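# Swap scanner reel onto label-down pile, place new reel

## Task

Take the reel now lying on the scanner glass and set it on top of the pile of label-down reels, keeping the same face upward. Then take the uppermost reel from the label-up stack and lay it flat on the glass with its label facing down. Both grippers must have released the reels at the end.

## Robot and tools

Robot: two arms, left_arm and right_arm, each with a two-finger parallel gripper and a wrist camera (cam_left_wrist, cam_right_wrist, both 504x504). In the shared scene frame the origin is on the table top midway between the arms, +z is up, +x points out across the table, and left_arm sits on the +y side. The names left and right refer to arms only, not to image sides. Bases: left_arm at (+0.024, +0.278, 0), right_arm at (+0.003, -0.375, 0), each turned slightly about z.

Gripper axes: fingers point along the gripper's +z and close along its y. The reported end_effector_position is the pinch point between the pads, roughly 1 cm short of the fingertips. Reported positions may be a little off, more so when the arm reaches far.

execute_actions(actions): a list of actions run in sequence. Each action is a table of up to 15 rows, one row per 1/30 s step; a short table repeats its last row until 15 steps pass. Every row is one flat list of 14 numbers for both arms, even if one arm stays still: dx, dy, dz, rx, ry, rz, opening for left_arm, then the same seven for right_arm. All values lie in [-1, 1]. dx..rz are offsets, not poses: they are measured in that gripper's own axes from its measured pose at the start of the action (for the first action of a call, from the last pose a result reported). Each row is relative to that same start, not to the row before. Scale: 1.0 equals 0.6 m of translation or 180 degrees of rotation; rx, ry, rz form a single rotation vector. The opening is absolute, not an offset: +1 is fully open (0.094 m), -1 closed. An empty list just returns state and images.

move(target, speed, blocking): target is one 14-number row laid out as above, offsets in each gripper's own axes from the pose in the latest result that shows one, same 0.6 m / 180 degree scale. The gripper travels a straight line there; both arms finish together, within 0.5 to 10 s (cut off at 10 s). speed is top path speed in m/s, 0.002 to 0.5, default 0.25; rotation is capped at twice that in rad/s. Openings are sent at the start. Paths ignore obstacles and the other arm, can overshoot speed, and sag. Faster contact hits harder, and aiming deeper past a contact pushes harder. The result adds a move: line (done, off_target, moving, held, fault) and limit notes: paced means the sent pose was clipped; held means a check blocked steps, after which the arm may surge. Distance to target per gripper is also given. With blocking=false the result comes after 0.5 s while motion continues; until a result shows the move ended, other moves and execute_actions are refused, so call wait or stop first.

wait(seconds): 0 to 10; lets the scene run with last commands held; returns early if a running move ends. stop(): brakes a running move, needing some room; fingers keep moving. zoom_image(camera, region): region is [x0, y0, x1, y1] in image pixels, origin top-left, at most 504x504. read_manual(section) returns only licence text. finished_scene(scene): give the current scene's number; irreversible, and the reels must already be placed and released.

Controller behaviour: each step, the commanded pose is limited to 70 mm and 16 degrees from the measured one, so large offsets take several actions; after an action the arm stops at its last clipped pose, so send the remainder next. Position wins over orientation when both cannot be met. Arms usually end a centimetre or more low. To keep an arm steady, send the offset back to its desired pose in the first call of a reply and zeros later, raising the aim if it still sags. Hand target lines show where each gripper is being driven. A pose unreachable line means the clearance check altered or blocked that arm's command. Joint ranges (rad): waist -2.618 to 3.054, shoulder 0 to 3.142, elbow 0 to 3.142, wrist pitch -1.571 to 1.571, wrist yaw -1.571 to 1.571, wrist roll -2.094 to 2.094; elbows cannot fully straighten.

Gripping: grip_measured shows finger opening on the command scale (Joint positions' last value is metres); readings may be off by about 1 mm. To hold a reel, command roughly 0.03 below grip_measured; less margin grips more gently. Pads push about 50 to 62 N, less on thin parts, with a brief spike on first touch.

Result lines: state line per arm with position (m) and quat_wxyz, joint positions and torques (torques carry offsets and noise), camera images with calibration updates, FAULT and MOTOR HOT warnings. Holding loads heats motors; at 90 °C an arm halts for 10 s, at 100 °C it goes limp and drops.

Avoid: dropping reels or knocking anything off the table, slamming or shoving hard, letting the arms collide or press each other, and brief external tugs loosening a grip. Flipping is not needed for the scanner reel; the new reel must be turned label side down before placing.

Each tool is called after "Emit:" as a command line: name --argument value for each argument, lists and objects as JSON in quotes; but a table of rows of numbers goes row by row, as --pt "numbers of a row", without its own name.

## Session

Emit:
execute_actions --actions '[]'

Scene clock: 0.00 s.
left_arm: end_effector_position=(-0.0148, +0.5611, +0.1990) grip_measured=+1.000 end_effector_quat_wxyz=(-0.284, -0.570, +0.648, +0.418) | right_arm: end_effector_position=(+0.4216, -0.2292, +0.3715) grip_measured=+1.000 end_effector_quat_wxyz=(+0.311, +0.094, +0.726, +0.607)
Joint positions: left_arm=[ 0.986  1.646  1.291 -1.527 -1.031 -0.485  0.094] | right_arm=[ 0.163  1.48   1.285  0.069 -0.97   1.122  0.094]
Joint velocities: left_arm=[ 0.002 -0.022  0.017 -0.037 -0.007  0.066  0.   ] | right_arm=[ 0.022 -0.012 -0.012  0.007 -0.051 -0.037  0.   ]
Joint torques (N m, as the arm reports them, + toward a larger angle): no reading
Hand target (left_arm): -0.015, +0.563, +0.204; -0.278, -0.572, +0.643, +0.427
Hand target (right_arm): +0.419, -0.229, +0.379; +0.320, +0.085, +0.723, +0.607
camera_calibration (this result's frames):
cam_left_wrist: T_world_to_cam=[[0.557669, -0.0745847, -0.826706, 0.216701], [0.276176, -0.92254, 0.26953, 0.490587], [-0.782772, -0.378625, -0.493873, 0.398411], [0, 0, 0, 1]] pos_world=[0.0555299, 0.619597, 0.243685]
cam_right_wrist: T_world_to_cam=[[0.169545, -0.282247, -0.944241, 0.20302], [-0.975196, 0.0902851, -0.202091, 0.549635], [0.142291, 0.955084, -0.259939, 0.359205], [0, 0, 0, 1]] pos_world=[0.45047, -0.335393, 0.396148]

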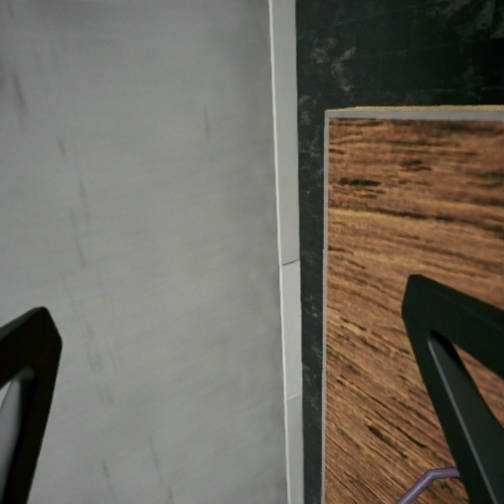

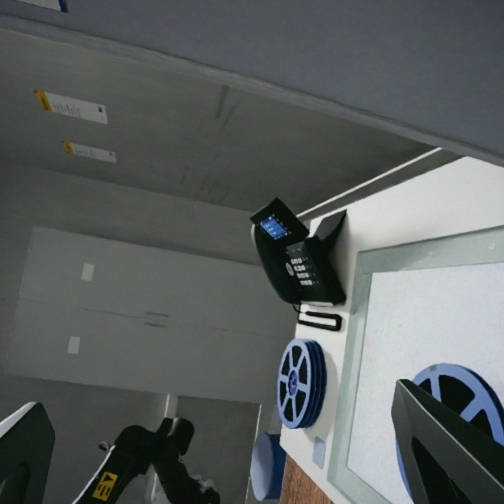

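Emit:
move --target '[0.315,-0.19,-0.58,0.302,-0.205,0.412,1,0.168,-0.17,-0.198,0.426,0.218,-0.066,1]'

Scene clock: 20.83 s.
left_arm: end_effector_position=(+0.2937, +0.3007, +0.2381) grip_measured=+1.000 end_effector_quat_wxyz=(+0.084, -0.008, +0.996, +0.010) | right_arm: end_effector_position=(+0.3081, -0.2991, +0.2434) grip_measured=+1.000 end_effector_quat_wxyz=(+0.095, +0.004, +0.995, +0.029)
Joint positions: left_arm=[-0.077  1.489  1.662 -1.576 -0.009  0.059  0.094] | right_arm=[ 0.402  1.632  1.82  -1.561 -0.012  0.243  0.094]
Joint velocities: left_arm=[-0.007  0.012  0.002 -0.037  0.066 -0.037  0.   ] | right_arm=[-0.002 -0.002  0.007 -0.051  0.066  0.022  0.   ]
Joint torques (N m, as the arm reports them, + toward a larger angle): left_arm=[-0.48 -4.32  9.44  0.55  0.06  0.08] | right_arm=[  0.61 -10.14   5.61   0.43   0.08   0.06]
Hand target (left_arm): +0.296, +0.297, +0.244; +0.091, +0.001, +0.996, +0.005
Hand target (right_arm): +0.300, -0.301, +0.249; +0.102, +0.003, +0.994, +0.025
Off the commanded pose (left_arm): 0.014 m, 10 deg.
Off the commanded pose (right_arm): 0.011 m, 11 deg.
joint sent to its limit (left arm) — the command would take joint 4 (wrist pitch) past its lower limit, so that joint was sent only as far as its limit.
joint sent to its limit (right arm) — the command would take joint 4 (wrist pitch) past its lower limit, so that joint was sent only as far as its limit.
move: off_target (left_arm, right_arm); limits=paced
camera_calibration (this result's frames):
cam_left_wrist: T_world_to_cam=[[-0.0541981, -0.997112, 0.0532068, 0.305088], [-0.903019, 0.0716861, 0.423578, 0.165371], [-0.426169, -0.0250896, -0.904296, 0.447244], [0, 0, 0, 1]] pos_world=[0.35647, 0.303574, 0.318161]
cam_right_wrist: T_world_to_cam=[[-0.0553319, -0.998467, 0.00135829, -0.293502], [-0.95507, 0.0533236, 0.291542, 0.281995], [-0.291168, 0.0148343, -0.956557, 0.430731], [0, 0, 0, 1]] pos_world=[0.3785, -0.314479, 0.330204]

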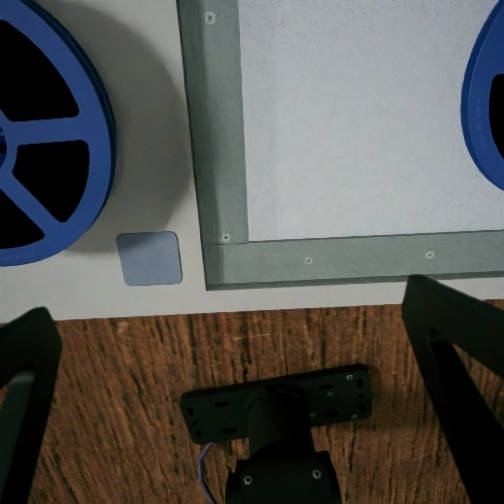

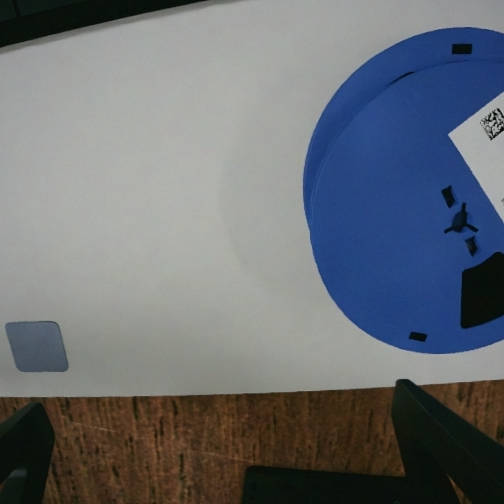

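Emit:
move --target '[0.01,-0.333,0.116,0,0.053,0,-0.2,0.213,-0.267,0.085,0,0.06,0,-0.1]'

Scene clock: 38.00 s.
left_arm: end_effector_position=(+0.2949, +0.1098, +0.1530) grip_measured=-0.198 end_effector_quat_wxyz=(-0.021, -0.004, +0.999, +0.025) | right_arm: end_effector_position=(+0.1928, -0.4558, +0.1572) grip_measured=-0.099 end_effector_quat_wxyz=(-0.019, +0.001, +0.999, +0.028)
Joint positions: left_arm=[-0.719  1.816  1.68  -1.498 -0.019 -0.578  0.038] | right_arm=[-0.269  1.381  1.249 -1.498 -0.034 -0.437  0.042]
Joint velocities: left_arm=[-0.002  0.007 -0.007  0.051  0.081 -0.022 -0.001] | right_arm=[ 0.002 -0.002 -0.007  0.022  0.007  0.066  0.   ]
Joint torques (N m, as the arm reports them, + toward a larger angle): left_arm=[ 0.   -8.37  9.53  0.24 -0.06 -0.12] | right_arm=[-0.52 -7.66  5.83  0.17 -0.09 -0.05]
Hand target (left_arm): +0.301, +0.106, +0.161; -0.004, -0.010, +1.000, +0.014
Hand target (right_arm): +0.192, -0.456, +0.161; -0.000, +0.002, +1.000, +0.024
Off the commanded pose (left_arm): 0.016 m, 3 deg.
Off the commanded pose (right_arm): 0.003 m, 2 deg.
move: off_target (left_arm)
camera_calibration (this result's frames):
cam_left_wrist: T_world_to_cam=[[-0.046939, -0.998271, 0.0353713, 0.120129], [-0.794421, 0.0587734, 0.604517, 0.157875], [-0.605551, 0.000275748, -0.795806, 0.399603], [0, 0, 0, 1]] pos_world=[0.373038, 0.110532, 0.218319]
cam_right_wrist: T_world_to_cam=[[-0.0404661, -0.999068, 0.0149911, -0.461589], [-0.864974, 0.0425375, 0.500011, 0.150202], [-0.500183, 0.00726654, -0.865889, 0.339645], [0, 0, 0, 1]] pos_world=[0.281126, -0.470016, 0.225912]

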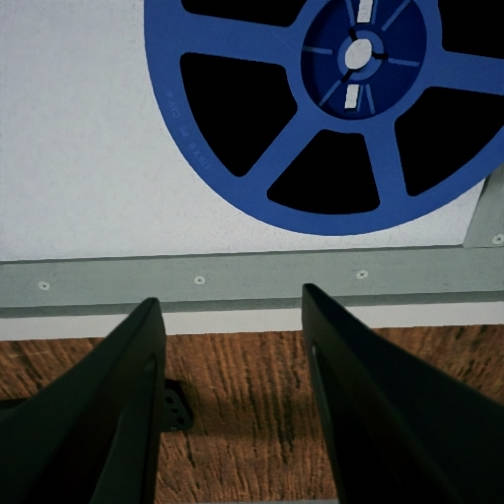

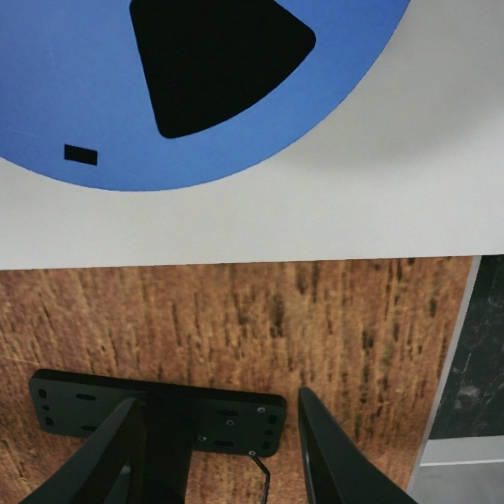

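Emit:
move --target '[-0.08,0.003,0.105,0,0,-0.467,-0.2,-0.092,-0.027,0.055,0,0,0.355,-0.1]'

Scene clock: 55.07 s.
left_arm: end_effector_position=(+0.3412, +0.1109, +0.0944) grip_measured=-0.198 end_effector_quat_wxyz=(+0.000, -0.665, +0.747, +0.027) | right_arm: end_effector_position=(+0.2360, -0.4682, +0.1185) grip_measured=-0.099 end_effector_quat_wxyz=(-0.042, +0.530, +0.847, +0.011)
Joint positions: left_arm=[-0.647  1.96   1.639 -1.301 -0.019 -1.952  0.038] | right_arm=[-0.241  1.568  1.262 -1.345 -0.035  0.708  0.042]
Joint velocities: left_arm=[-0.002 -0.002 -0.017 -0.037 -0.007  0.037  0.001] | right_arm=[-0.002 -0.002 -0.012 -0.007 -0.081  0.007 -0.   ]
Joint torques (N m, as the arm reports them, + toward a larger angle): left_arm=[ 0.63 -9.02  5.22  0.31 -0.09 -0.11] | right_arm=[ 0.59 -5.22  9.52  0.13 -0.06  0.04]
Hand target (left_arm): +0.342, +0.115, +0.089; +0.001, -0.672, +0.740, +0.032
Hand target (right_arm): +0.246, -0.470, +0.121; -0.031, +0.530, +0.847, +0.014
Off the commanded pose (left_arm): 0.008 m, 1 deg.
Off the commanded pose (right_arm): 0.011 m, 1 deg.
move: off_target (right_arm)
camera_calibration (this result's frames):
cam_left_wrist: T_world_to_cam=[[0.983622, -0.175591, 0.0406819, -0.317892], [-0.169541, -0.824738, 0.539502, 0.120938], [-0.0611799, -0.537564, -0.841001, 0.25917], [0, 0, 0, 1]] pos_world=[0.349046, 0.183244, 0.165648]
cam_right_wrist: T_world_to_cam=[[-0.90924, -0.404492, 0.0983264, 0.00189785], [-0.294996, 0.792768, 0.533382, 0.420318], [-0.293699, 0.455966, -0.84014, 0.486069], [0, 0, 0, 1]] pos_world=[0.268476, -0.554078, 0.18399]

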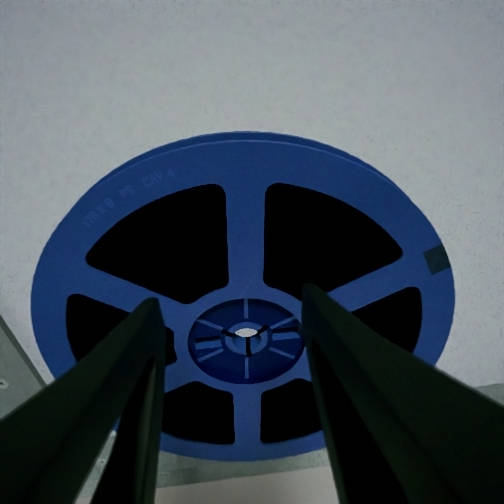

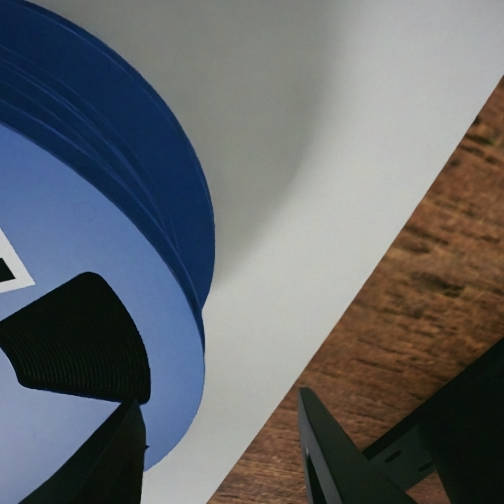

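Emit:
move --target '[0,0,0.1,0,0,0,-0.2,0,0.022,0.0,0,0,0,-0.1]' --speed 0.05

Emit:
move --target '[0,0,0.002,0,0,0,-0.9,0,0,0.055,0,0,0,-0.1]' --speed 0.025

Scene clock: 63.17 s.
left_arm: end_effector_position=(+0.3398, +0.1117, +0.0505) grip_measured=-0.198 end_effector_quat_wxyz=(+0.001, -0.666, +0.746, +0.024) | right_arm: end_effector_position=(+0.2385, -0.4616, +0.1143) grip_measured=-0.099 end_effector_quat_wxyz=(-0.051, +0.531, +0.846, +0.008)
Joint positions: left_arm=[-0.647  1.976  1.485 -1.124 -0.019 -1.955  0.038] | right_arm=[-0.213  1.586  1.262 -1.345 -0.035  0.738  0.042]
Joint velocities: left_arm=[-0.007  0.012  0.046  0.022  0.051  0.037 -0.001] | right_arm=[ 0.017  0.002 -0.007 -0.022  0.022 -0.007  0.   ]
Joint torques (N m, as the arm reports them, + toward a larger angle): left_arm=[ 0.42 -7.81  3.01  0.72 -0.05  0.07] | right_arm=[ 0.57 -5.73  9.75 -0.02 -0.05  0.05]
Hand target (left_arm): +0.340, +0.114, +0.035; +0.000, -0.665, +0.747, +0.028
Hand target (right_arm): +0.248, -0.462, +0.118; -0.042, +0.530, +0.847, +0.012
Off the commanded pose (left_arm): 0.016 m, 0 deg.
Off the commanded pose (right_arm): 0.010 m, 1 deg.
move: off_target (left_arm)
camera_calibration (this result's frames):
cam_left_wrist: T_world_to_cam=[[0.983882, -0.172453, 0.0472898, -0.31539], [-0.170355, -0.823542, 0.541071, 0.145098], [-0.0543643, -0.540406, -0.839646, 0.220455], [0, 0, 0, 1]] pos_world=[0.34701, 0.184239, 0.121511]
cam_right_wrist: T_world_to_cam=[[-0.908144, -0.403048, 0.113253, 0.00596404], [-0.283307, 0.7908, 0.542561, 0.413266], [-0.308238, 0.460638, -0.832347, 0.485039], [0, 0, 0, 1]] pos_world=[0.272005, -0.547834, 0.178823]

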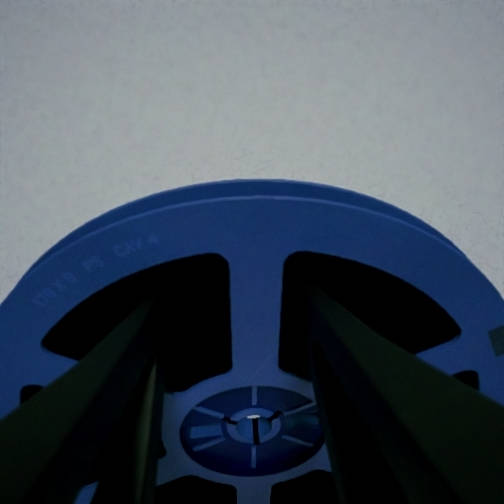

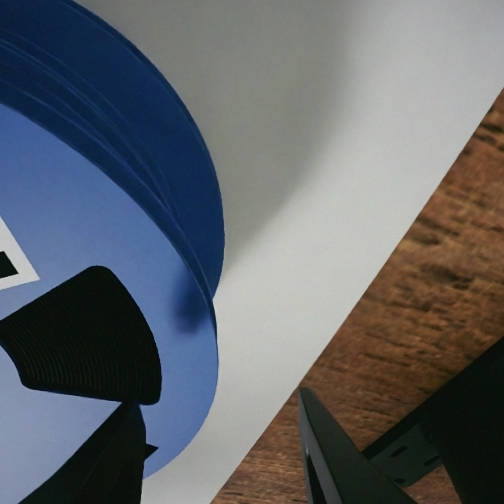

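Scene clock: 64.70 s.
left_arm: end_effector_position=(+0.3418, +0.1108, +0.0508) grip_measured=-0.781 end_effector_quat_wxyz=(+0.003, -0.666, +0.746, +0.019) | right_arm: end_effector_position=(+0.2355, -0.4603, +0.0974) grip_measured=-0.099 end_effector_quat_wxyz=(-0.050, +0.531, +0.846, +0.009)
Joint positions: left_arm=[-0.647  1.975  1.485 -1.115 -0.019 -1.954  0.01 ] | right_arm=[-0.213  1.578  1.187 -1.275 -0.035  0.738  0.042]
Joint velocities: left_arm=[-0.002  0.012  0.007  0.051  0.022  0.051  0.   ] | right_arm=[-0.002 -0.002  0.002 -0.022  0.007  0.022 -0.   ]
Joint torques (N m, as the arm reports them, + toward a larger angle): left_arm=[ 0.03 -9.15  6.3   0.19 -0.05 -0.03] | right_arm=[ 0.3  -5.57  2.28  0.5  -0.02  0.05]
Hand target (left_arm): +0.340, +0.112, +0.049; +0.001, -0.666, +0.746, +0.024
Hand target (right_arm): +0.235, -0.459, +0.082; -0.052, +0.531, +0.846, +0.008
Off the commanded pose (left_arm): 0.003 m, 1 deg.
Off the commanded pose (right_arm): 0.016 m, 0 deg.
move: off_target (right_arm)
camera_calibration (this result's frames):
cam_left_wrist: T_world_to_cam=[[0.983292, -0.17303, 0.0565399, -0.3177], [-0.175733, -0.821295, 0.542764, 0.146019], [-0.0474787, -0.543632, -0.83798, 0.218247], [0, 0, 0, 1]] pos_world=[0.348415, 0.183599, 0.121595]
cam_right_wrist: T_world_to_cam=[[-0.908532, -0.40291, 0.110605, 0.00608466], [-0.28508, 0.791313, 0.540881, 0.421381], [-0.30545, 0.459876, -0.833795, 0.46862], [0, 0, 0, 1]] pos_world=[0.268795, -0.5465, 0.162143]

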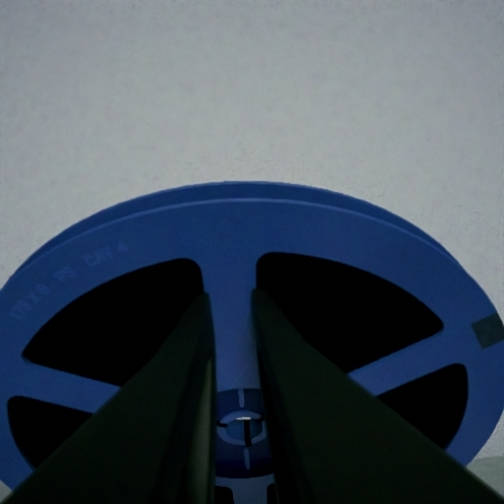

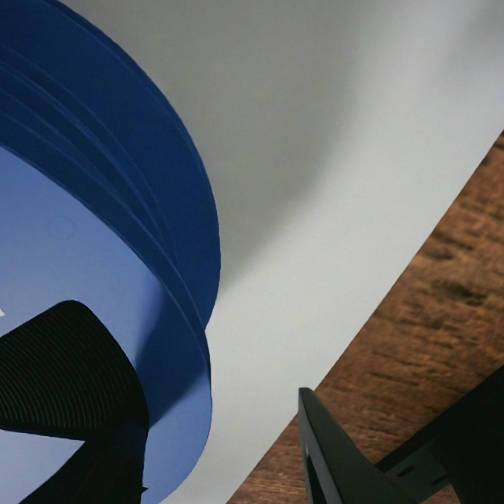

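Emit:
move --target '[0,0,-0.15,0,0,0,-0.9,-0.022,0.014,-0.015,0,0,0,-0.1]' --speed 0.05

Emit:
move --target '[0,0,-0.03,0,0,0,-0.9,0,0,0.03,0,0,0,-0.1]' --speed 0.025

Scene clock: 75.27 s.
left_arm: end_effector_position=(+0.3424, +0.1104, +0.1257) grip_measured=-0.781 end_effector_quat_wxyz=(-0.001, -0.665, +0.746, +0.032) | right_arm: end_effector_position=(+0.2464, -0.4647, +0.1022) grip_measured=-0.099 end_effector_quat_wxyz=(-0.049, +0.529, +0.847, +0.009)
Joint positions: left_arm=[-0.647  1.975  1.783 -1.441 -0.019 -1.954  0.01 ] | right_arm=[-0.213  1.618  1.247 -1.293 -0.035  0.732  0.042]
Joint velocities: left_arm=[-0.012 -0.007  0.017 -0.095  0.022 -0.051  0.001] | right_arm=[-0.002  0.017 -0.007 -0.007  0.007  0.022  0.001]
Joint torques (N m, as the arm reports them, + toward a larger angle): left_arm=[ -0.58 -11.08   9.84  -0.07  -0.05  -0.12] | right_arm=[-0.65 -5.73  9.43 -0.09  0.   -0.02]
Hand target (left_arm): +0.342, +0.107, +0.140; +0.003, -0.666, +0.746, +0.019
Hand target (right_arm): +0.249, -0.469, +0.105; -0.050, +0.531, +0.846, +0.009
Off the commanded pose (left_arm): 0.015 m, 2 deg.
Off the commanded pose (right_arm): 0.006 m, 0 deg.
move: off_target (left_arm)
camera_calibration (this result's frames):
cam_left_wrist: T_world_to_cam=[[0.984353, -0.173567, 0.0303932, -0.319612], [-0.16259, -0.82818, 0.53636, 0.102196], [-0.0679231, -0.53291, -0.843442, 0.287341], [0, 0, 0, 1]] pos_world=[0.350744, 0.18229, 0.197255]
cam_right_wrist: T_world_to_cam=[[-0.90646, -0.408045, 0.108765, 0.0109997], [-0.290746, 0.78983, 0.540033, 0.426206], [-0.306264, 0.457895, -0.834586, 0.477259], [0, 0, 0, 1]] pos_world=[0.280056, -0.550676, 0.166952]

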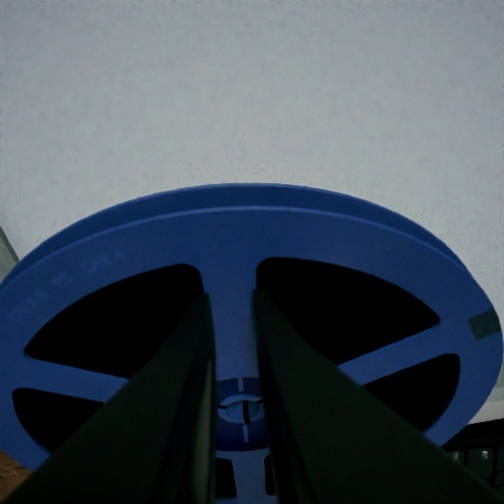

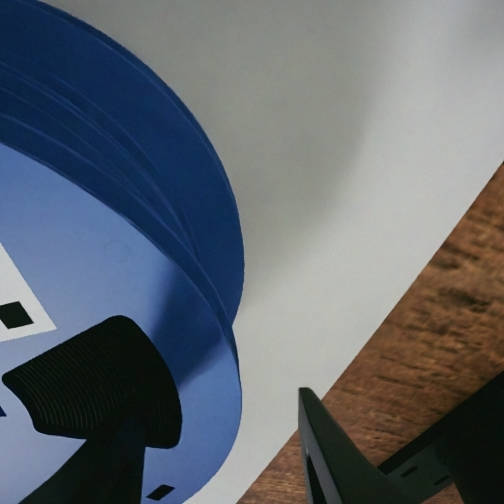

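Scene clock: 76.30 s.
left_arm: end_effector_position=(+0.3424, +0.1103, +0.1370) grip_measured=-0.781 end_effector_quat_wxyz=(-0.002, -0.665, +0.746, +0.033) | right_arm: end_effector_position=(+0.2460, -0.4645, +0.0976) grip_measured=-0.099 end_effector_quat_wxyz=(-0.049, +0.529, +0.847, +0.009)
Joint positions: left_arm=[-0.647  1.98   1.836 -1.49  -0.019 -1.954  0.01 ] | right_arm=[-0.213  1.618  1.229 -1.274 -0.035  0.732  0.042]
Joint velocities: left_arm=[ 0.002  0.002  0.022 -0.081 -0.022 -0.037 -0.   ] | right_arm=[-0.007 -0.012 -0.022  0.051 -0.022 -0.022 -0.   ]
Joint torques (N m, as the arm reports them, + toward a larger angle): left_arm=[-0.09 -9.21  9.82 -0.04 -0.05 -0.04] | right_arm=[ 0.18 -6.78  2.38  0.44 -0.01  0.03]
Hand target (left_arm): +0.343, +0.109, +0.144; -0.001, -0.665, +0.746, +0.032
Hand target (right_arm): +0.245, -0.463, +0.085; -0.050, +0.529, +0.847, +0.009
Off the commanded pose (left_arm): 0.007 m, 0 deg.
Off the commanded pose (right_arm): 0.013 m, 0 deg.
move: off_target (right_arm)
camera_calibration (this result's frames):
cam_left_wrist: T_world_to_cam=[[0.984402, -0.173593, 0.0285848, -0.319774], [-0.161691, -0.828667, 0.535879, 0.0959159], [-0.0693378, -0.532143, -0.843811, 0.297339], [0, 0, 0, 1]] pos_world=[0.350912, 0.182198, 0.208639]
cam_right_wrist: T_world_to_cam=[[-0.906537, -0.408014, 0.108239, 0.0112693], [-0.291128, 0.789983, 0.539602, 0.428635], [-0.305673, 0.457658, -0.834933, 0.472998], [0, 0, 0, 1]] pos_world=[0.279587, -0.550488, 0.162409]

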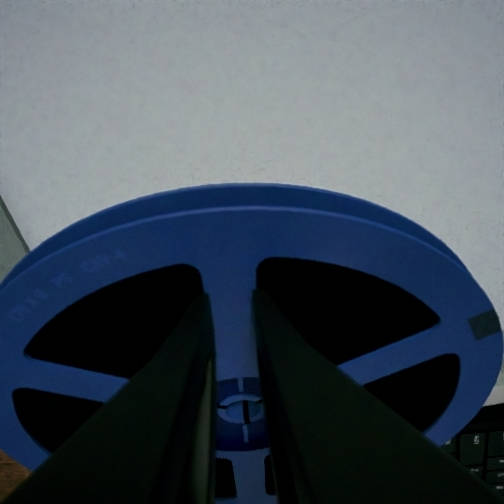

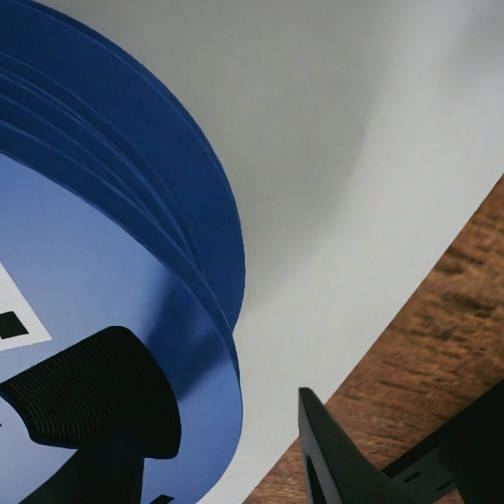

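Emit:
move --target '[-0.64,0.105,-0.015,0,0,0,-0.9,0,0,0.004,0,0,0,-0.8]' --speed 0.15

Scene clock: 88.27 s.
left_arm: end_effector_position=(+0.3298, +0.4962, +0.1606) grip_measured=-0.781 end_effector_quat_wxyz=(-0.001, -0.670, +0.742, +0.024) | right_arm: end_effector_position=(+0.2485, -0.4634, +0.0977) grip_measured=-0.695 end_effector_quat_wxyz=(-0.045, +0.531, +0.846, +0.016)
Joint positions: left_arm=[ 0.444  2.004  1.966 -1.54  -0.047 -0.875  0.01 ] | right_arm=[-0.213  1.617  1.229 -1.266 -0.046  0.736  0.014]
Joint velocities: left_arm=[ 0.002  0.002 -0.007 -0.051 -0.051 -0.051 -0.001] | right_arm=[ 0.007  0.007 -0.007 -0.037 -0.081 -0.066  0.   ]
Joint torques (N m, as the arm reports them, + toward a larger angle): left_arm=[-0.03 -9.73  9.91  0.03 -0.09  0.06] | right_arm=[ 0.13 -7.    6.03  0.04  0.08 -0.01]
Hand target (left_arm): +0.330, +0.496, +0.169; +0.003, -0.665, +0.746, +0.024
Hand target (right_arm): +0.246, -0.464, +0.095; -0.048, +0.529, +0.847, +0.009
Off the commanded pose (left_arm): 0.007 m, 1 deg.
Off the commanded pose (right_arm): 0.004 m, 1 deg.
move: done
camera_calibration (this result's frames):
cam_left_wrist: T_world_to_cam=[[0.985903, -0.161108, 0.0451584, -0.250391], [-0.159536, -0.823815, 0.543945, 0.396581], [-0.0504319, -0.543482, -0.837905, 0.520094], [0, 0, 0, 1]] pos_world=[0.336359, 0.569031, 0.231378]
cam_right_wrist: T_world_to_cam=[[-0.909719, -0.404368, 0.0943298, 0.0178036], [-0.293908, 0.787564, 0.541628, 0.42778], [-0.293308, 0.465005, -0.835309, 0.473797], [0, 0, 0, 1]] pos_world=[0.280893, -0.550023, 0.162389]

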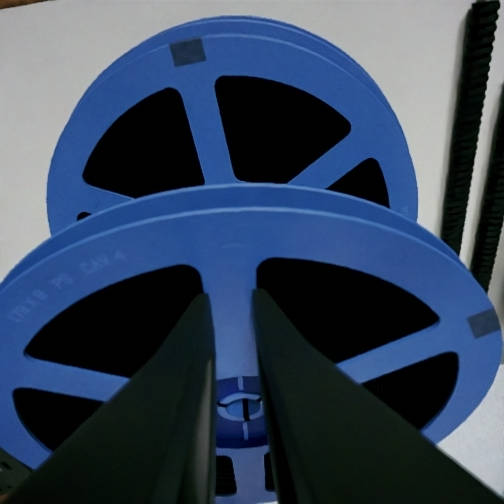

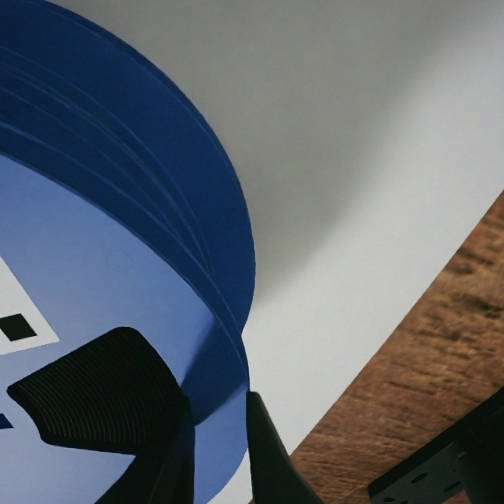

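Emit:
move --target '[-0.04,0,0.08,0,0,0,-0.9,0,0,-0.15,0,0,0,-0.8]' --speed 0.05

Scene clock: 99.40 s.
left_arm: end_effector_position=(+0.3329, +0.5200, +0.1158) grip_measured=-0.781 end_effector_quat_wxyz=(-0.001, -0.671, +0.741, +0.024) | right_arm: end_effector_position=(+0.2534, -0.4672, +0.1768) grip_measured=-0.799 end_effector_quat_wxyz=(-0.032, +0.530, +0.847, +0.018)
Joint positions: left_arm=[ 0.489  2.054  1.859 -1.384 -0.047 -0.831  0.01 ] | right_arm=[-0.219  1.617  1.546 -1.556 -0.046  0.728  0.009]
Joint velocities: left_arm=[ 0.002  0.007 -0.017  0.007 -0.022  0.095 -0.   ] | right_arm=[ 0.022 -0.017 -0.007 -0.051  0.022 -0.037 -0.   ]
Joint torques (N m, as the arm reports them, + toward a larger angle): left_arm=[  0.61 -10.3    5.71   0.38  -0.06   0.11] | right_arm=[-0.5  -8.24  9.4  -0.04 -0.02 -0.02]
Hand target (left_arm): +0.331, +0.523, +0.114; -0.000, -0.670, +0.742, +0.023
Hand target (right_arm): +0.254, -0.470, +0.187; -0.018, +0.532, +0.847, +0.020
Off the commanded pose (left_arm): 0.004 m, 0 deg.
Off the commanded pose (right_arm): 0.011 m, 2 deg.
joint sent to its limit (right arm) — the command would take joint 4 (wrist pitch) past its lower limit, so that joint was sent only as far as its limit.
move: off_target (right_arm)
camera_calibration (this result's frames):
cam_left_wrist: T_world_to_cam=[[0.986254, -0.159134, 0.0444838, -0.248717], [-0.157463, -0.823573, 0.544916, 0.440138], [-0.0500788, -0.54443, -0.83731, 0.495957], [0, 0, 0, 1]] pos_world=[0.33944, 0.59292, 0.186495]
cam_right_wrist: T_world_to_cam=[[-0.911281, -0.404902, 0.0749741, 0.0168753], [-0.308774, 0.792359, 0.526143, 0.398092], [-0.272442, 0.456314, -0.847085, 0.53574], [0, 0, 0, 1]] pos_world=[0.284257, -0.553064, 0.243099]

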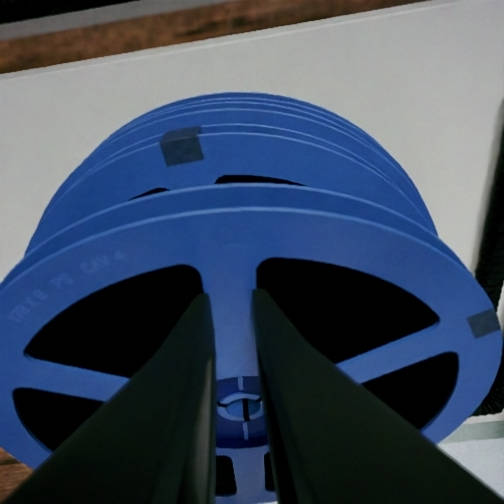

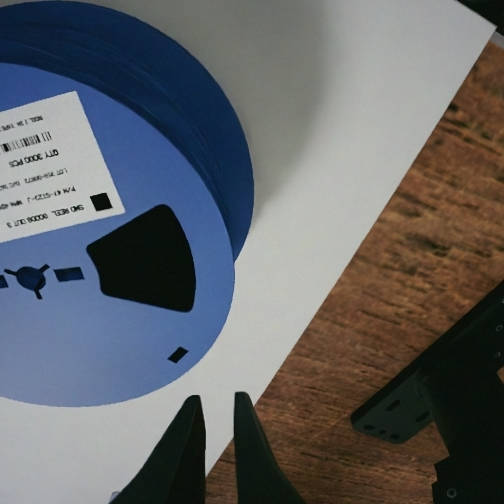

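Emit:
move --target '[0,0,0.05,0,0,0,-0.9,0.008,-0.004,0.11,0,0,0,-0.1]' --speed 0.035

Emit:
move --target '[0,0,-0.003,0,0,0,-0.3,0,0,0.04,0,0,0,-0.1]' --speed 0.025

Scene clock: 110.70 s.
left_arm: end_effector_position=(+0.3326, +0.5197, +0.0902) grip_measured=-0.781 end_effector_quat_wxyz=(-0.002, -0.671, +0.741, +0.024) | right_arm: end_effector_position=(+0.2459, -0.4620, +0.1044) grip_measured=-0.101 end_effector_quat_wxyz=(-0.053, +0.531, +0.845, +0.014)
Joint positions: left_arm=[ 0.489  2.054  1.758 -1.283 -0.047 -0.831  0.01 ] | right_arm=[-0.212  1.617  1.254 -1.307 -0.046  0.739  0.042]
Joint velocities: left_arm=[-0.012 -0.007  0.012  0.007 -0.022 -0.037  0.   ] | right_arm=[ 0.002  0.007 -0.002  0.037 -0.037 -0.081  0.   ]
Joint torques (N m, as the arm reports them, + toward a larger angle): left_arm=[  0.36 -10.03   5.51   0.47  -0.07   0.02] | right_arm=[  0.62 -10.9    5.62   0.11  -0.04   0.07]
Hand target (left_arm): +0.332, +0.522, +0.086; -0.002, -0.671, +0.741, +0.024
Hand target (right_arm): +0.247, -0.460, +0.111; -0.032, +0.530, +0.847, +0.018
Off the commanded pose (left_arm): 0.005 m, 0 deg.
Off the commanded pose (right_arm): 0.007 m, 2 deg.
move: done
camera_calibration (this result's frames):
cam_left_wrist: T_world_to_cam=[[0.986235, -0.159479, 0.0436772, -0.247034], [-0.157269, -0.823133, 0.545636, 0.453466], [-0.0510651, -0.544994, -0.836884, 0.474969], [0, 0, 0, 1]] pos_world=[0.339204, 0.592721, 0.160857]
cam_right_wrist: T_world_to_cam=[[-0.909042, -0.403194, 0.105245, 0.0146637], [-0.284549, 0.785132, 0.55009, 0.41797], [-0.304424, 0.470108, -0.828447, 0.482285], [0, 0, 0, 1]] pos_world=[0.279082, -0.548976, 0.168083]

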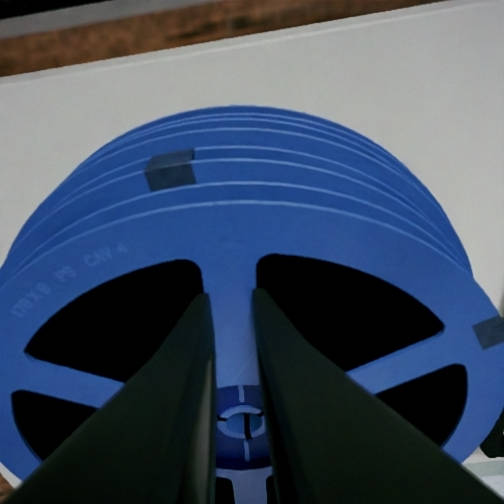

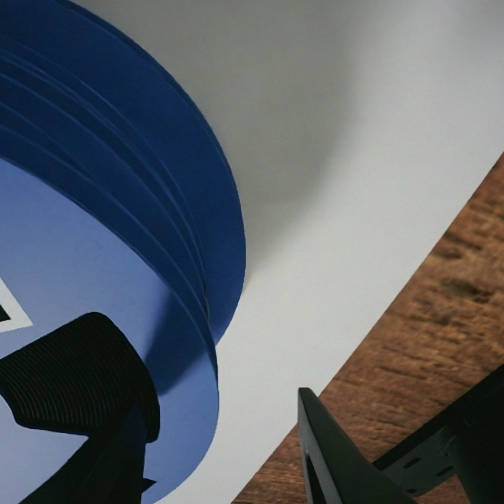

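Scene clock: 111.90 s.
left_arm: end_effector_position=(+0.3326, +0.5197, +0.0902) grip_measured=-0.302 end_effector_quat_wxyz=(-0.002, -0.671, +0.741, +0.024) | right_arm: end_effector_position=(+0.2441, -0.4612, +0.0974) grip_measured=-0.101 end_effector_quat_wxyz=(-0.049, +0.531, +0.845, +0.015)
Joint positions: left_arm=[ 0.489  2.054  1.758 -1.283 -0.047 -0.831  0.033] | right_arm=[-0.212  1.607  1.216 -1.271 -0.047  0.739  0.042]
Joint velocities: left_arm=[-0.017  0.007  0.002  0.022 -0.007  0.022 -0.001] | right_arm=[-0.002 -0.017  0.002 -0.022  0.022 -0.037 -0.   ]
Joint torques (N m, as the arm reports them, + toward a larger angle): left_arm=[  0.01 -10.26   7.49   0.21  -0.06  -0.03] | right_arm=[ 0.32 -5.72  2.1   0.51 -0.02  0.05]
Hand target (left_arm): +0.333, +0.520, +0.092; -0.002, -0.671, +0.741, +0.024
Hand target (right_arm): +0.243, -0.460, +0.081; -0.054, +0.531, +0.845, +0.014
Off the commanded pose (left_arm): 0.002 m, 0 deg.
Off the commanded pose (right_arm): 0.017 m, 0 deg.
move: off_target (right_arm)
camera_calibration (this result's frames):
cam_left_wrist: T_world_to_cam=[[0.986235, -0.159479, 0.0436772, -0.247034], [-0.157269, -0.823133, 0.545636, 0.453466], [-0.0510651, -0.544994, -0.836884, 0.474969], [0, 0, 0, 1]] pos_world=[0.339204, 0.592721, 0.160857]
cam_right_wrist: T_world_to_cam=[[-0.909762, -0.402921, 0.0999419, 0.0148921], [-0.288286, 0.786427, 0.546281, 0.422562], [-0.298705, 0.468174, -0.831618, 0.473568], [0, 0, 0, 1]] pos_world=[0.276824, -0.548027, 0.161502]

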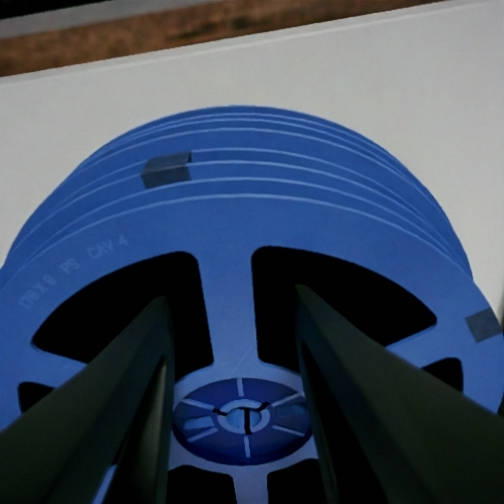

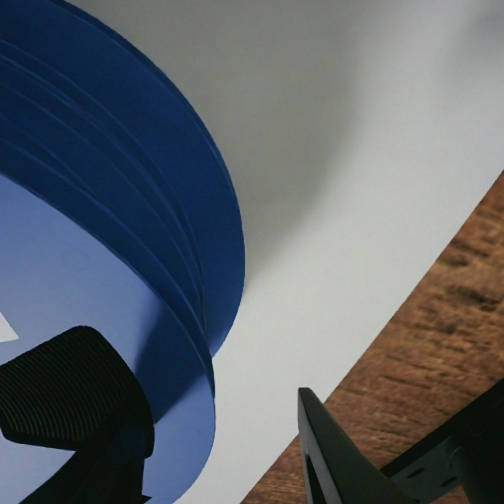

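Emit:
move --target '[0,0,-0.15,0,0,0,-0.3,-0.028,0.016,-0.012,0,0,0,-0.1]' --speed 0.05

Emit:
move --target '[0,0.1,0,0,0,0,0,0,0,0.035,0,0,0,-0.1]' --speed 0.03

Scene clock: 123.87 s.
left_arm: end_effector_position=(+0.3342, +0.5179, +0.1608) grip_measured=-0.302 end_effector_quat_wxyz=(+0.003, -0.669, +0.743, +0.023) | right_arm: end_effector_position=(+0.2576, -0.4685, +0.1000) grip_measured=-0.101 end_effector_quat_wxyz=(-0.048, +0.530, +0.847, +0.015)
Joint positions: left_arm=[ 0.483  2.072  2.068 -1.565 -0.047 -0.832  0.033] | right_arm=[-0.218  1.66   1.284 -1.283 -0.047  0.729  0.042]
Joint velocities: left_arm=[ 0.017  0.002 -0.002  0.066 -0.037  0.022  0.001] | right_arm=[-0.012  0.002  0.007  0.022 -0.007 -0.066 -0.001]
Joint torques (N m, as the arm reports them, + toward a larger angle): left_arm=[ -0.59 -12.55   9.5    0.1   -0.08  -0.13] | right_arm=[-0.51 -6.23  9.4  -0.08 -0.02 -0.02]
Hand target (left_arm): +0.335, +0.515, +0.179; +0.023, -0.670, +0.742, +0.021
Hand target (right_arm): +0.260, -0.473, +0.102; -0.049, +0.531, +0.846, +0.015
Off the commanded pose (left_arm): 0.019 m, 1 deg.
Off the commanded pose (right_arm): 0.006 m, 0 deg.
joint sent to its limit (left arm) — the command would take joint 4 (wrist pitch) past its lower limit, so that joint was sent only as far as its limit.
move: off_target (left_arm)
camera_calibration (this result's frames):
cam_left_wrist: T_world_to_cam=[[0.985068, -0.164636, 0.0503487, -0.249973], [-0.16554, -0.82543, 0.539687, 0.418602], [-0.0472929, -0.539963, -0.840359, 0.529852], [0, 0, 0, 1]] pos_world=[0.340594, 0.590472, 0.231938]
cam_right_wrist: T_world_to_cam=[[-0.908528, -0.406323, 0.0973613, 0.0223564], [-0.292834, 0.785431, 0.545295, 0.431621], [-0.298036, 0.466904, -0.832571, 0.482519], [0, 0, 0, 1]] pos_world=[0.290513, -0.555215, 0.164194]

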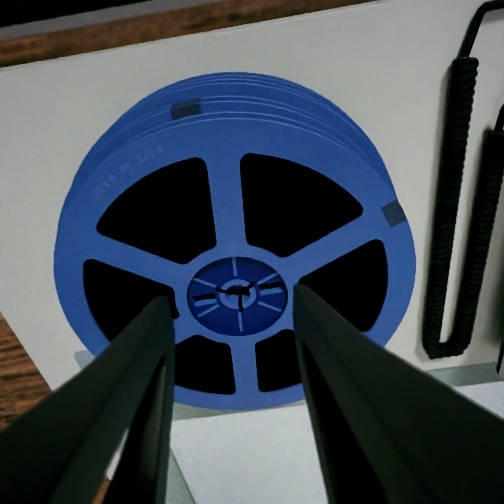

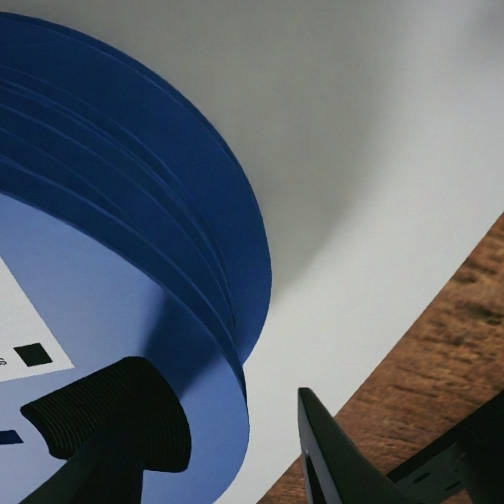

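Scene clock: 126.13 s.
left_arm: end_effector_position=(+0.2768, +0.5227, +0.1588) grip_measured=-0.002 end_effector_quat_wxyz=(-0.009, -0.670, +0.742, +0.023) | right_arm: end_effector_position=(+0.2589, -0.4689, +0.0972) grip_measured=-0.101 end_effector_quat_wxyz=(-0.037, +0.530, +0.847, +0.017)
Joint positions: left_arm=[ 0.591  1.909  1.825 -1.505 -0.047 -0.727  0.047] | right_arm=[-0.218  1.647  1.259 -1.251 -0.047  0.729  0.042]
Joint velocities: left_arm=[-0.007  0.002 -0.012  0.095  0.022  0.007  0.   ] | right_arm=[ 0.002 -0.012  0.012 -0.022  0.007  0.022 -0.001]
Joint torques (N m, as the arm reports them, + toward a larger angle): left_arm=[  0.53 -10.7    5.17   0.45  -0.06   0.08] | right_arm=[ 0.21 -5.93  2.09  0.47 -0.02  0.04]
Hand target (left_arm): +0.275, +0.525, +0.163; +0.003, -0.669, +0.743, +0.023
Hand target (right_arm): +0.256, -0.467, +0.080; -0.048, +0.530, +0.847, +0.015
Off the commanded pose (left_arm): 0.005 m, 1 deg.
Off the commanded pose (right_arm): 0.018 m, 1 deg.
move: off_target (right_arm)
camera_calibration (this result's frames):
cam_left_wrist: T_world_to_cam=[[0.986421, -0.160456, 0.0350316, -0.192675], [-0.152663, -0.817163, 0.555822, 0.403693], [-0.0605584, -0.553623, -0.830563, 0.537306], [0, 0, 0, 1]] pos_world=[0.284226, 0.596432, 0.228635]
cam_right_wrist: T_world_to_cam=[[-0.91033, -0.405602, 0.0823778, 0.0258285], [-0.303555, 0.789604, 0.533273, 0.439735], [-0.281342, 0.460448, -0.841923, 0.474324], [0, 0, 0, 1]] pos_world=[0.290443, -0.555142, 0.162718]

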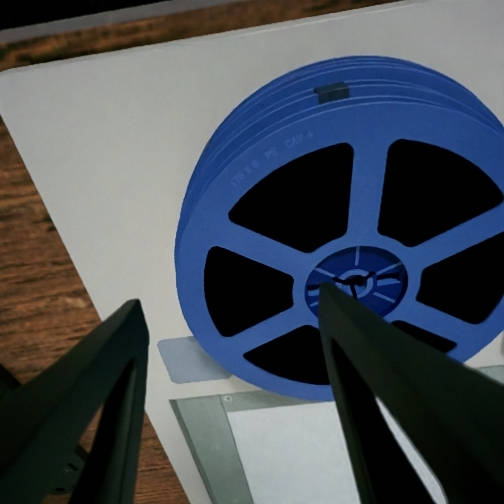

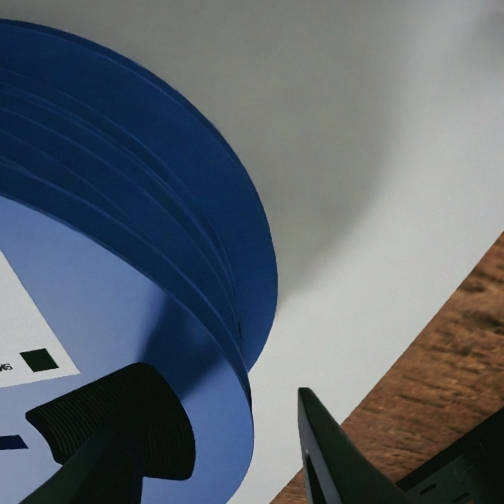

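Emit:
move --target '[0,0,0,0,0,0,0,0,0,0.012,0,0,0,-0.85]' --speed 0.02

Emit:
move --target '[0,0,0,0,0,0,0,0,0,-0.1,0,0,0,-0.85]' --speed 0.04

Scene clock: 131.87 s.
left_arm: end_effector_position=(+0.2771, +0.5230, +0.1588) grip_measured=-0.002 end_effector_quat_wxyz=(-0.009, -0.669, +0.743, +0.023) | right_arm: end_effector_position=(+0.2616, -0.4675, +0.0991) grip_measured=-0.849 end_effector_quat_wxyz=(-0.032, +0.529, +0.848, +0.025)
Joint positions: left_arm=[ 0.591  1.909  1.825 -1.504 -0.047 -0.725  0.047] | right_arm=[-0.218  1.64   1.26  -1.245 -0.061  0.727  0.007]
Joint velocities: left_arm=[-0.002  0.007 -0.002  0.066  0.007 -0.037  0.001] | right_arm=[ 0.002 -0.002  0.007  0.037  0.022  0.095 -0.   ]
Joint torques (N m, as the arm reports them, + toward a larger angle): left_arm=[ 0.01 -8.82  6.73  0.24 -0.07 -0.05] | right_arm=[ 0.13 -6.74  4.36  0.26  0.07  0.05]
Hand target (left_arm): +0.277, +0.523, +0.159; -0.009, -0.670, +0.742, +0.023
Hand target (right_arm): +0.258, -0.468, +0.090; -0.038, +0.530, +0.847, +0.018
Off the commanded pose (left_arm): 0.000 m, 0 deg.
Off the commanded pose (right_arm): 0.010 m, 1 deg.
move: done
camera_calibration (this result's frames):
cam_left_wrist: T_world_to_cam=[[0.986075, -0.162368, 0.035946, -0.191959], [-0.154821, -0.817396, 0.554882, 0.404817], [-0.0607132, -0.552721, -0.831152, 0.537123], [0, 0, 0, 1]] pos_world=[0.28457, 0.596607, 0.228705]
cam_right_wrist: T_world_to_cam=[[-0.911038, -0.407463, 0.06312, 0.029967], [-0.314266, 0.785295, 0.533432, 0.439151], [-0.266921, 0.46614, -0.843485, 0.475106], [0, 0, 0, 1]] pos_world=[0.292127, -0.554118, 0.164596]

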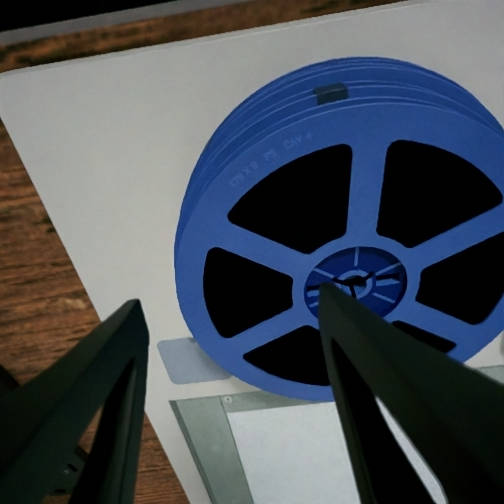

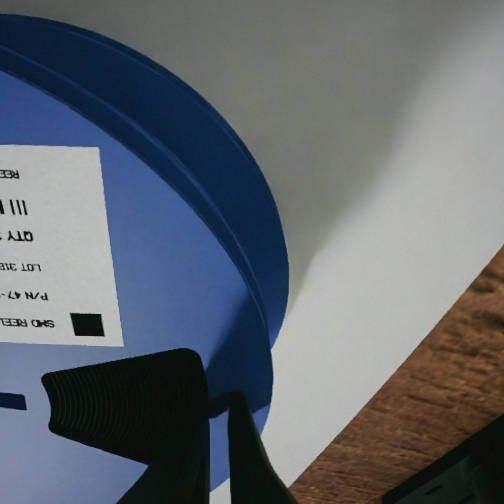

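Scene clock: 133.80 s.
left_arm: end_effector_position=(+0.2771, +0.5230, +0.1588) grip_measured=-0.002 end_effector_quat_wxyz=(-0.009, -0.669, +0.743, +0.023) | right_arm: end_effector_position=(+0.2615, -0.4687, +0.1543) grip_measured=-0.849 end_effector_quat_wxyz=(-0.034, +0.528, +0.848, +0.025)
Joint positions: left_arm=[ 0.591  1.909  1.825 -1.504 -0.047 -0.725  0.047] | right_arm=[-0.222  1.64   1.479 -1.469 -0.061  0.719  0.007]
Joint velocities: left_arm=[-0.007 -0.007 -0.032 -0.037  0.037  0.022 -0.001] | right_arm=[ 0.007 -0.007 -0.017  0.051 -0.037 -0.007  0.001]
Joint torques (N m, as the arm reports them, + toward a larger angle): left_arm=[ 0.02 -8.83  6.73  0.27 -0.07 -0.02] | right_arm=[-0.51 -6.83  9.43 -0.05 -0.02 -0.01]
Hand target (left_arm): +0.277, +0.523, +0.159; -0.009, -0.669, +0.743, +0.023
Hand target (right_arm): +0.263, -0.472, +0.159; -0.031, +0.529, +0.848, +0.025
Off the commanded pose (left_arm): 0.000 m, 0 deg.
Off the commanded pose (right_arm): 0.006 m, 0 deg.
move: done
camera_calibration (this result's frames):
cam_left_wrist: T_world_to_cam=[[0.986075, -0.162368, 0.035946, -0.191959], [-0.154821, -0.817396, 0.554882, 0.404817], [-0.0607132, -0.552721, -0.831152, 0.537123], [0, 0, 0, 1]] pos_world=[0.28457, 0.596607, 0.228705]
cam_right_wrist: T_world_to_cam=[[-0.909363, -0.41071, 0.0661561, 0.0234921], [-0.314611, 0.783017, 0.536566, 0.409189], [-0.272174, 0.46712, -0.841261, 0.523679], [0, 0, 0, 1]] pos_world=[0.29263, -0.555375, 0.219439]

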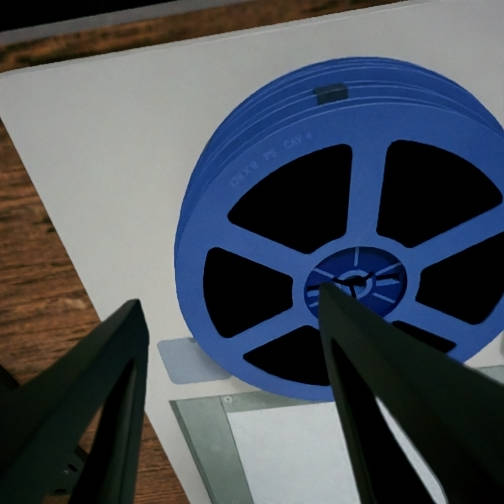

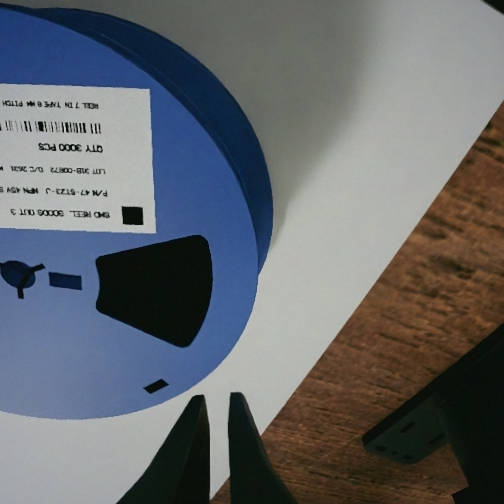

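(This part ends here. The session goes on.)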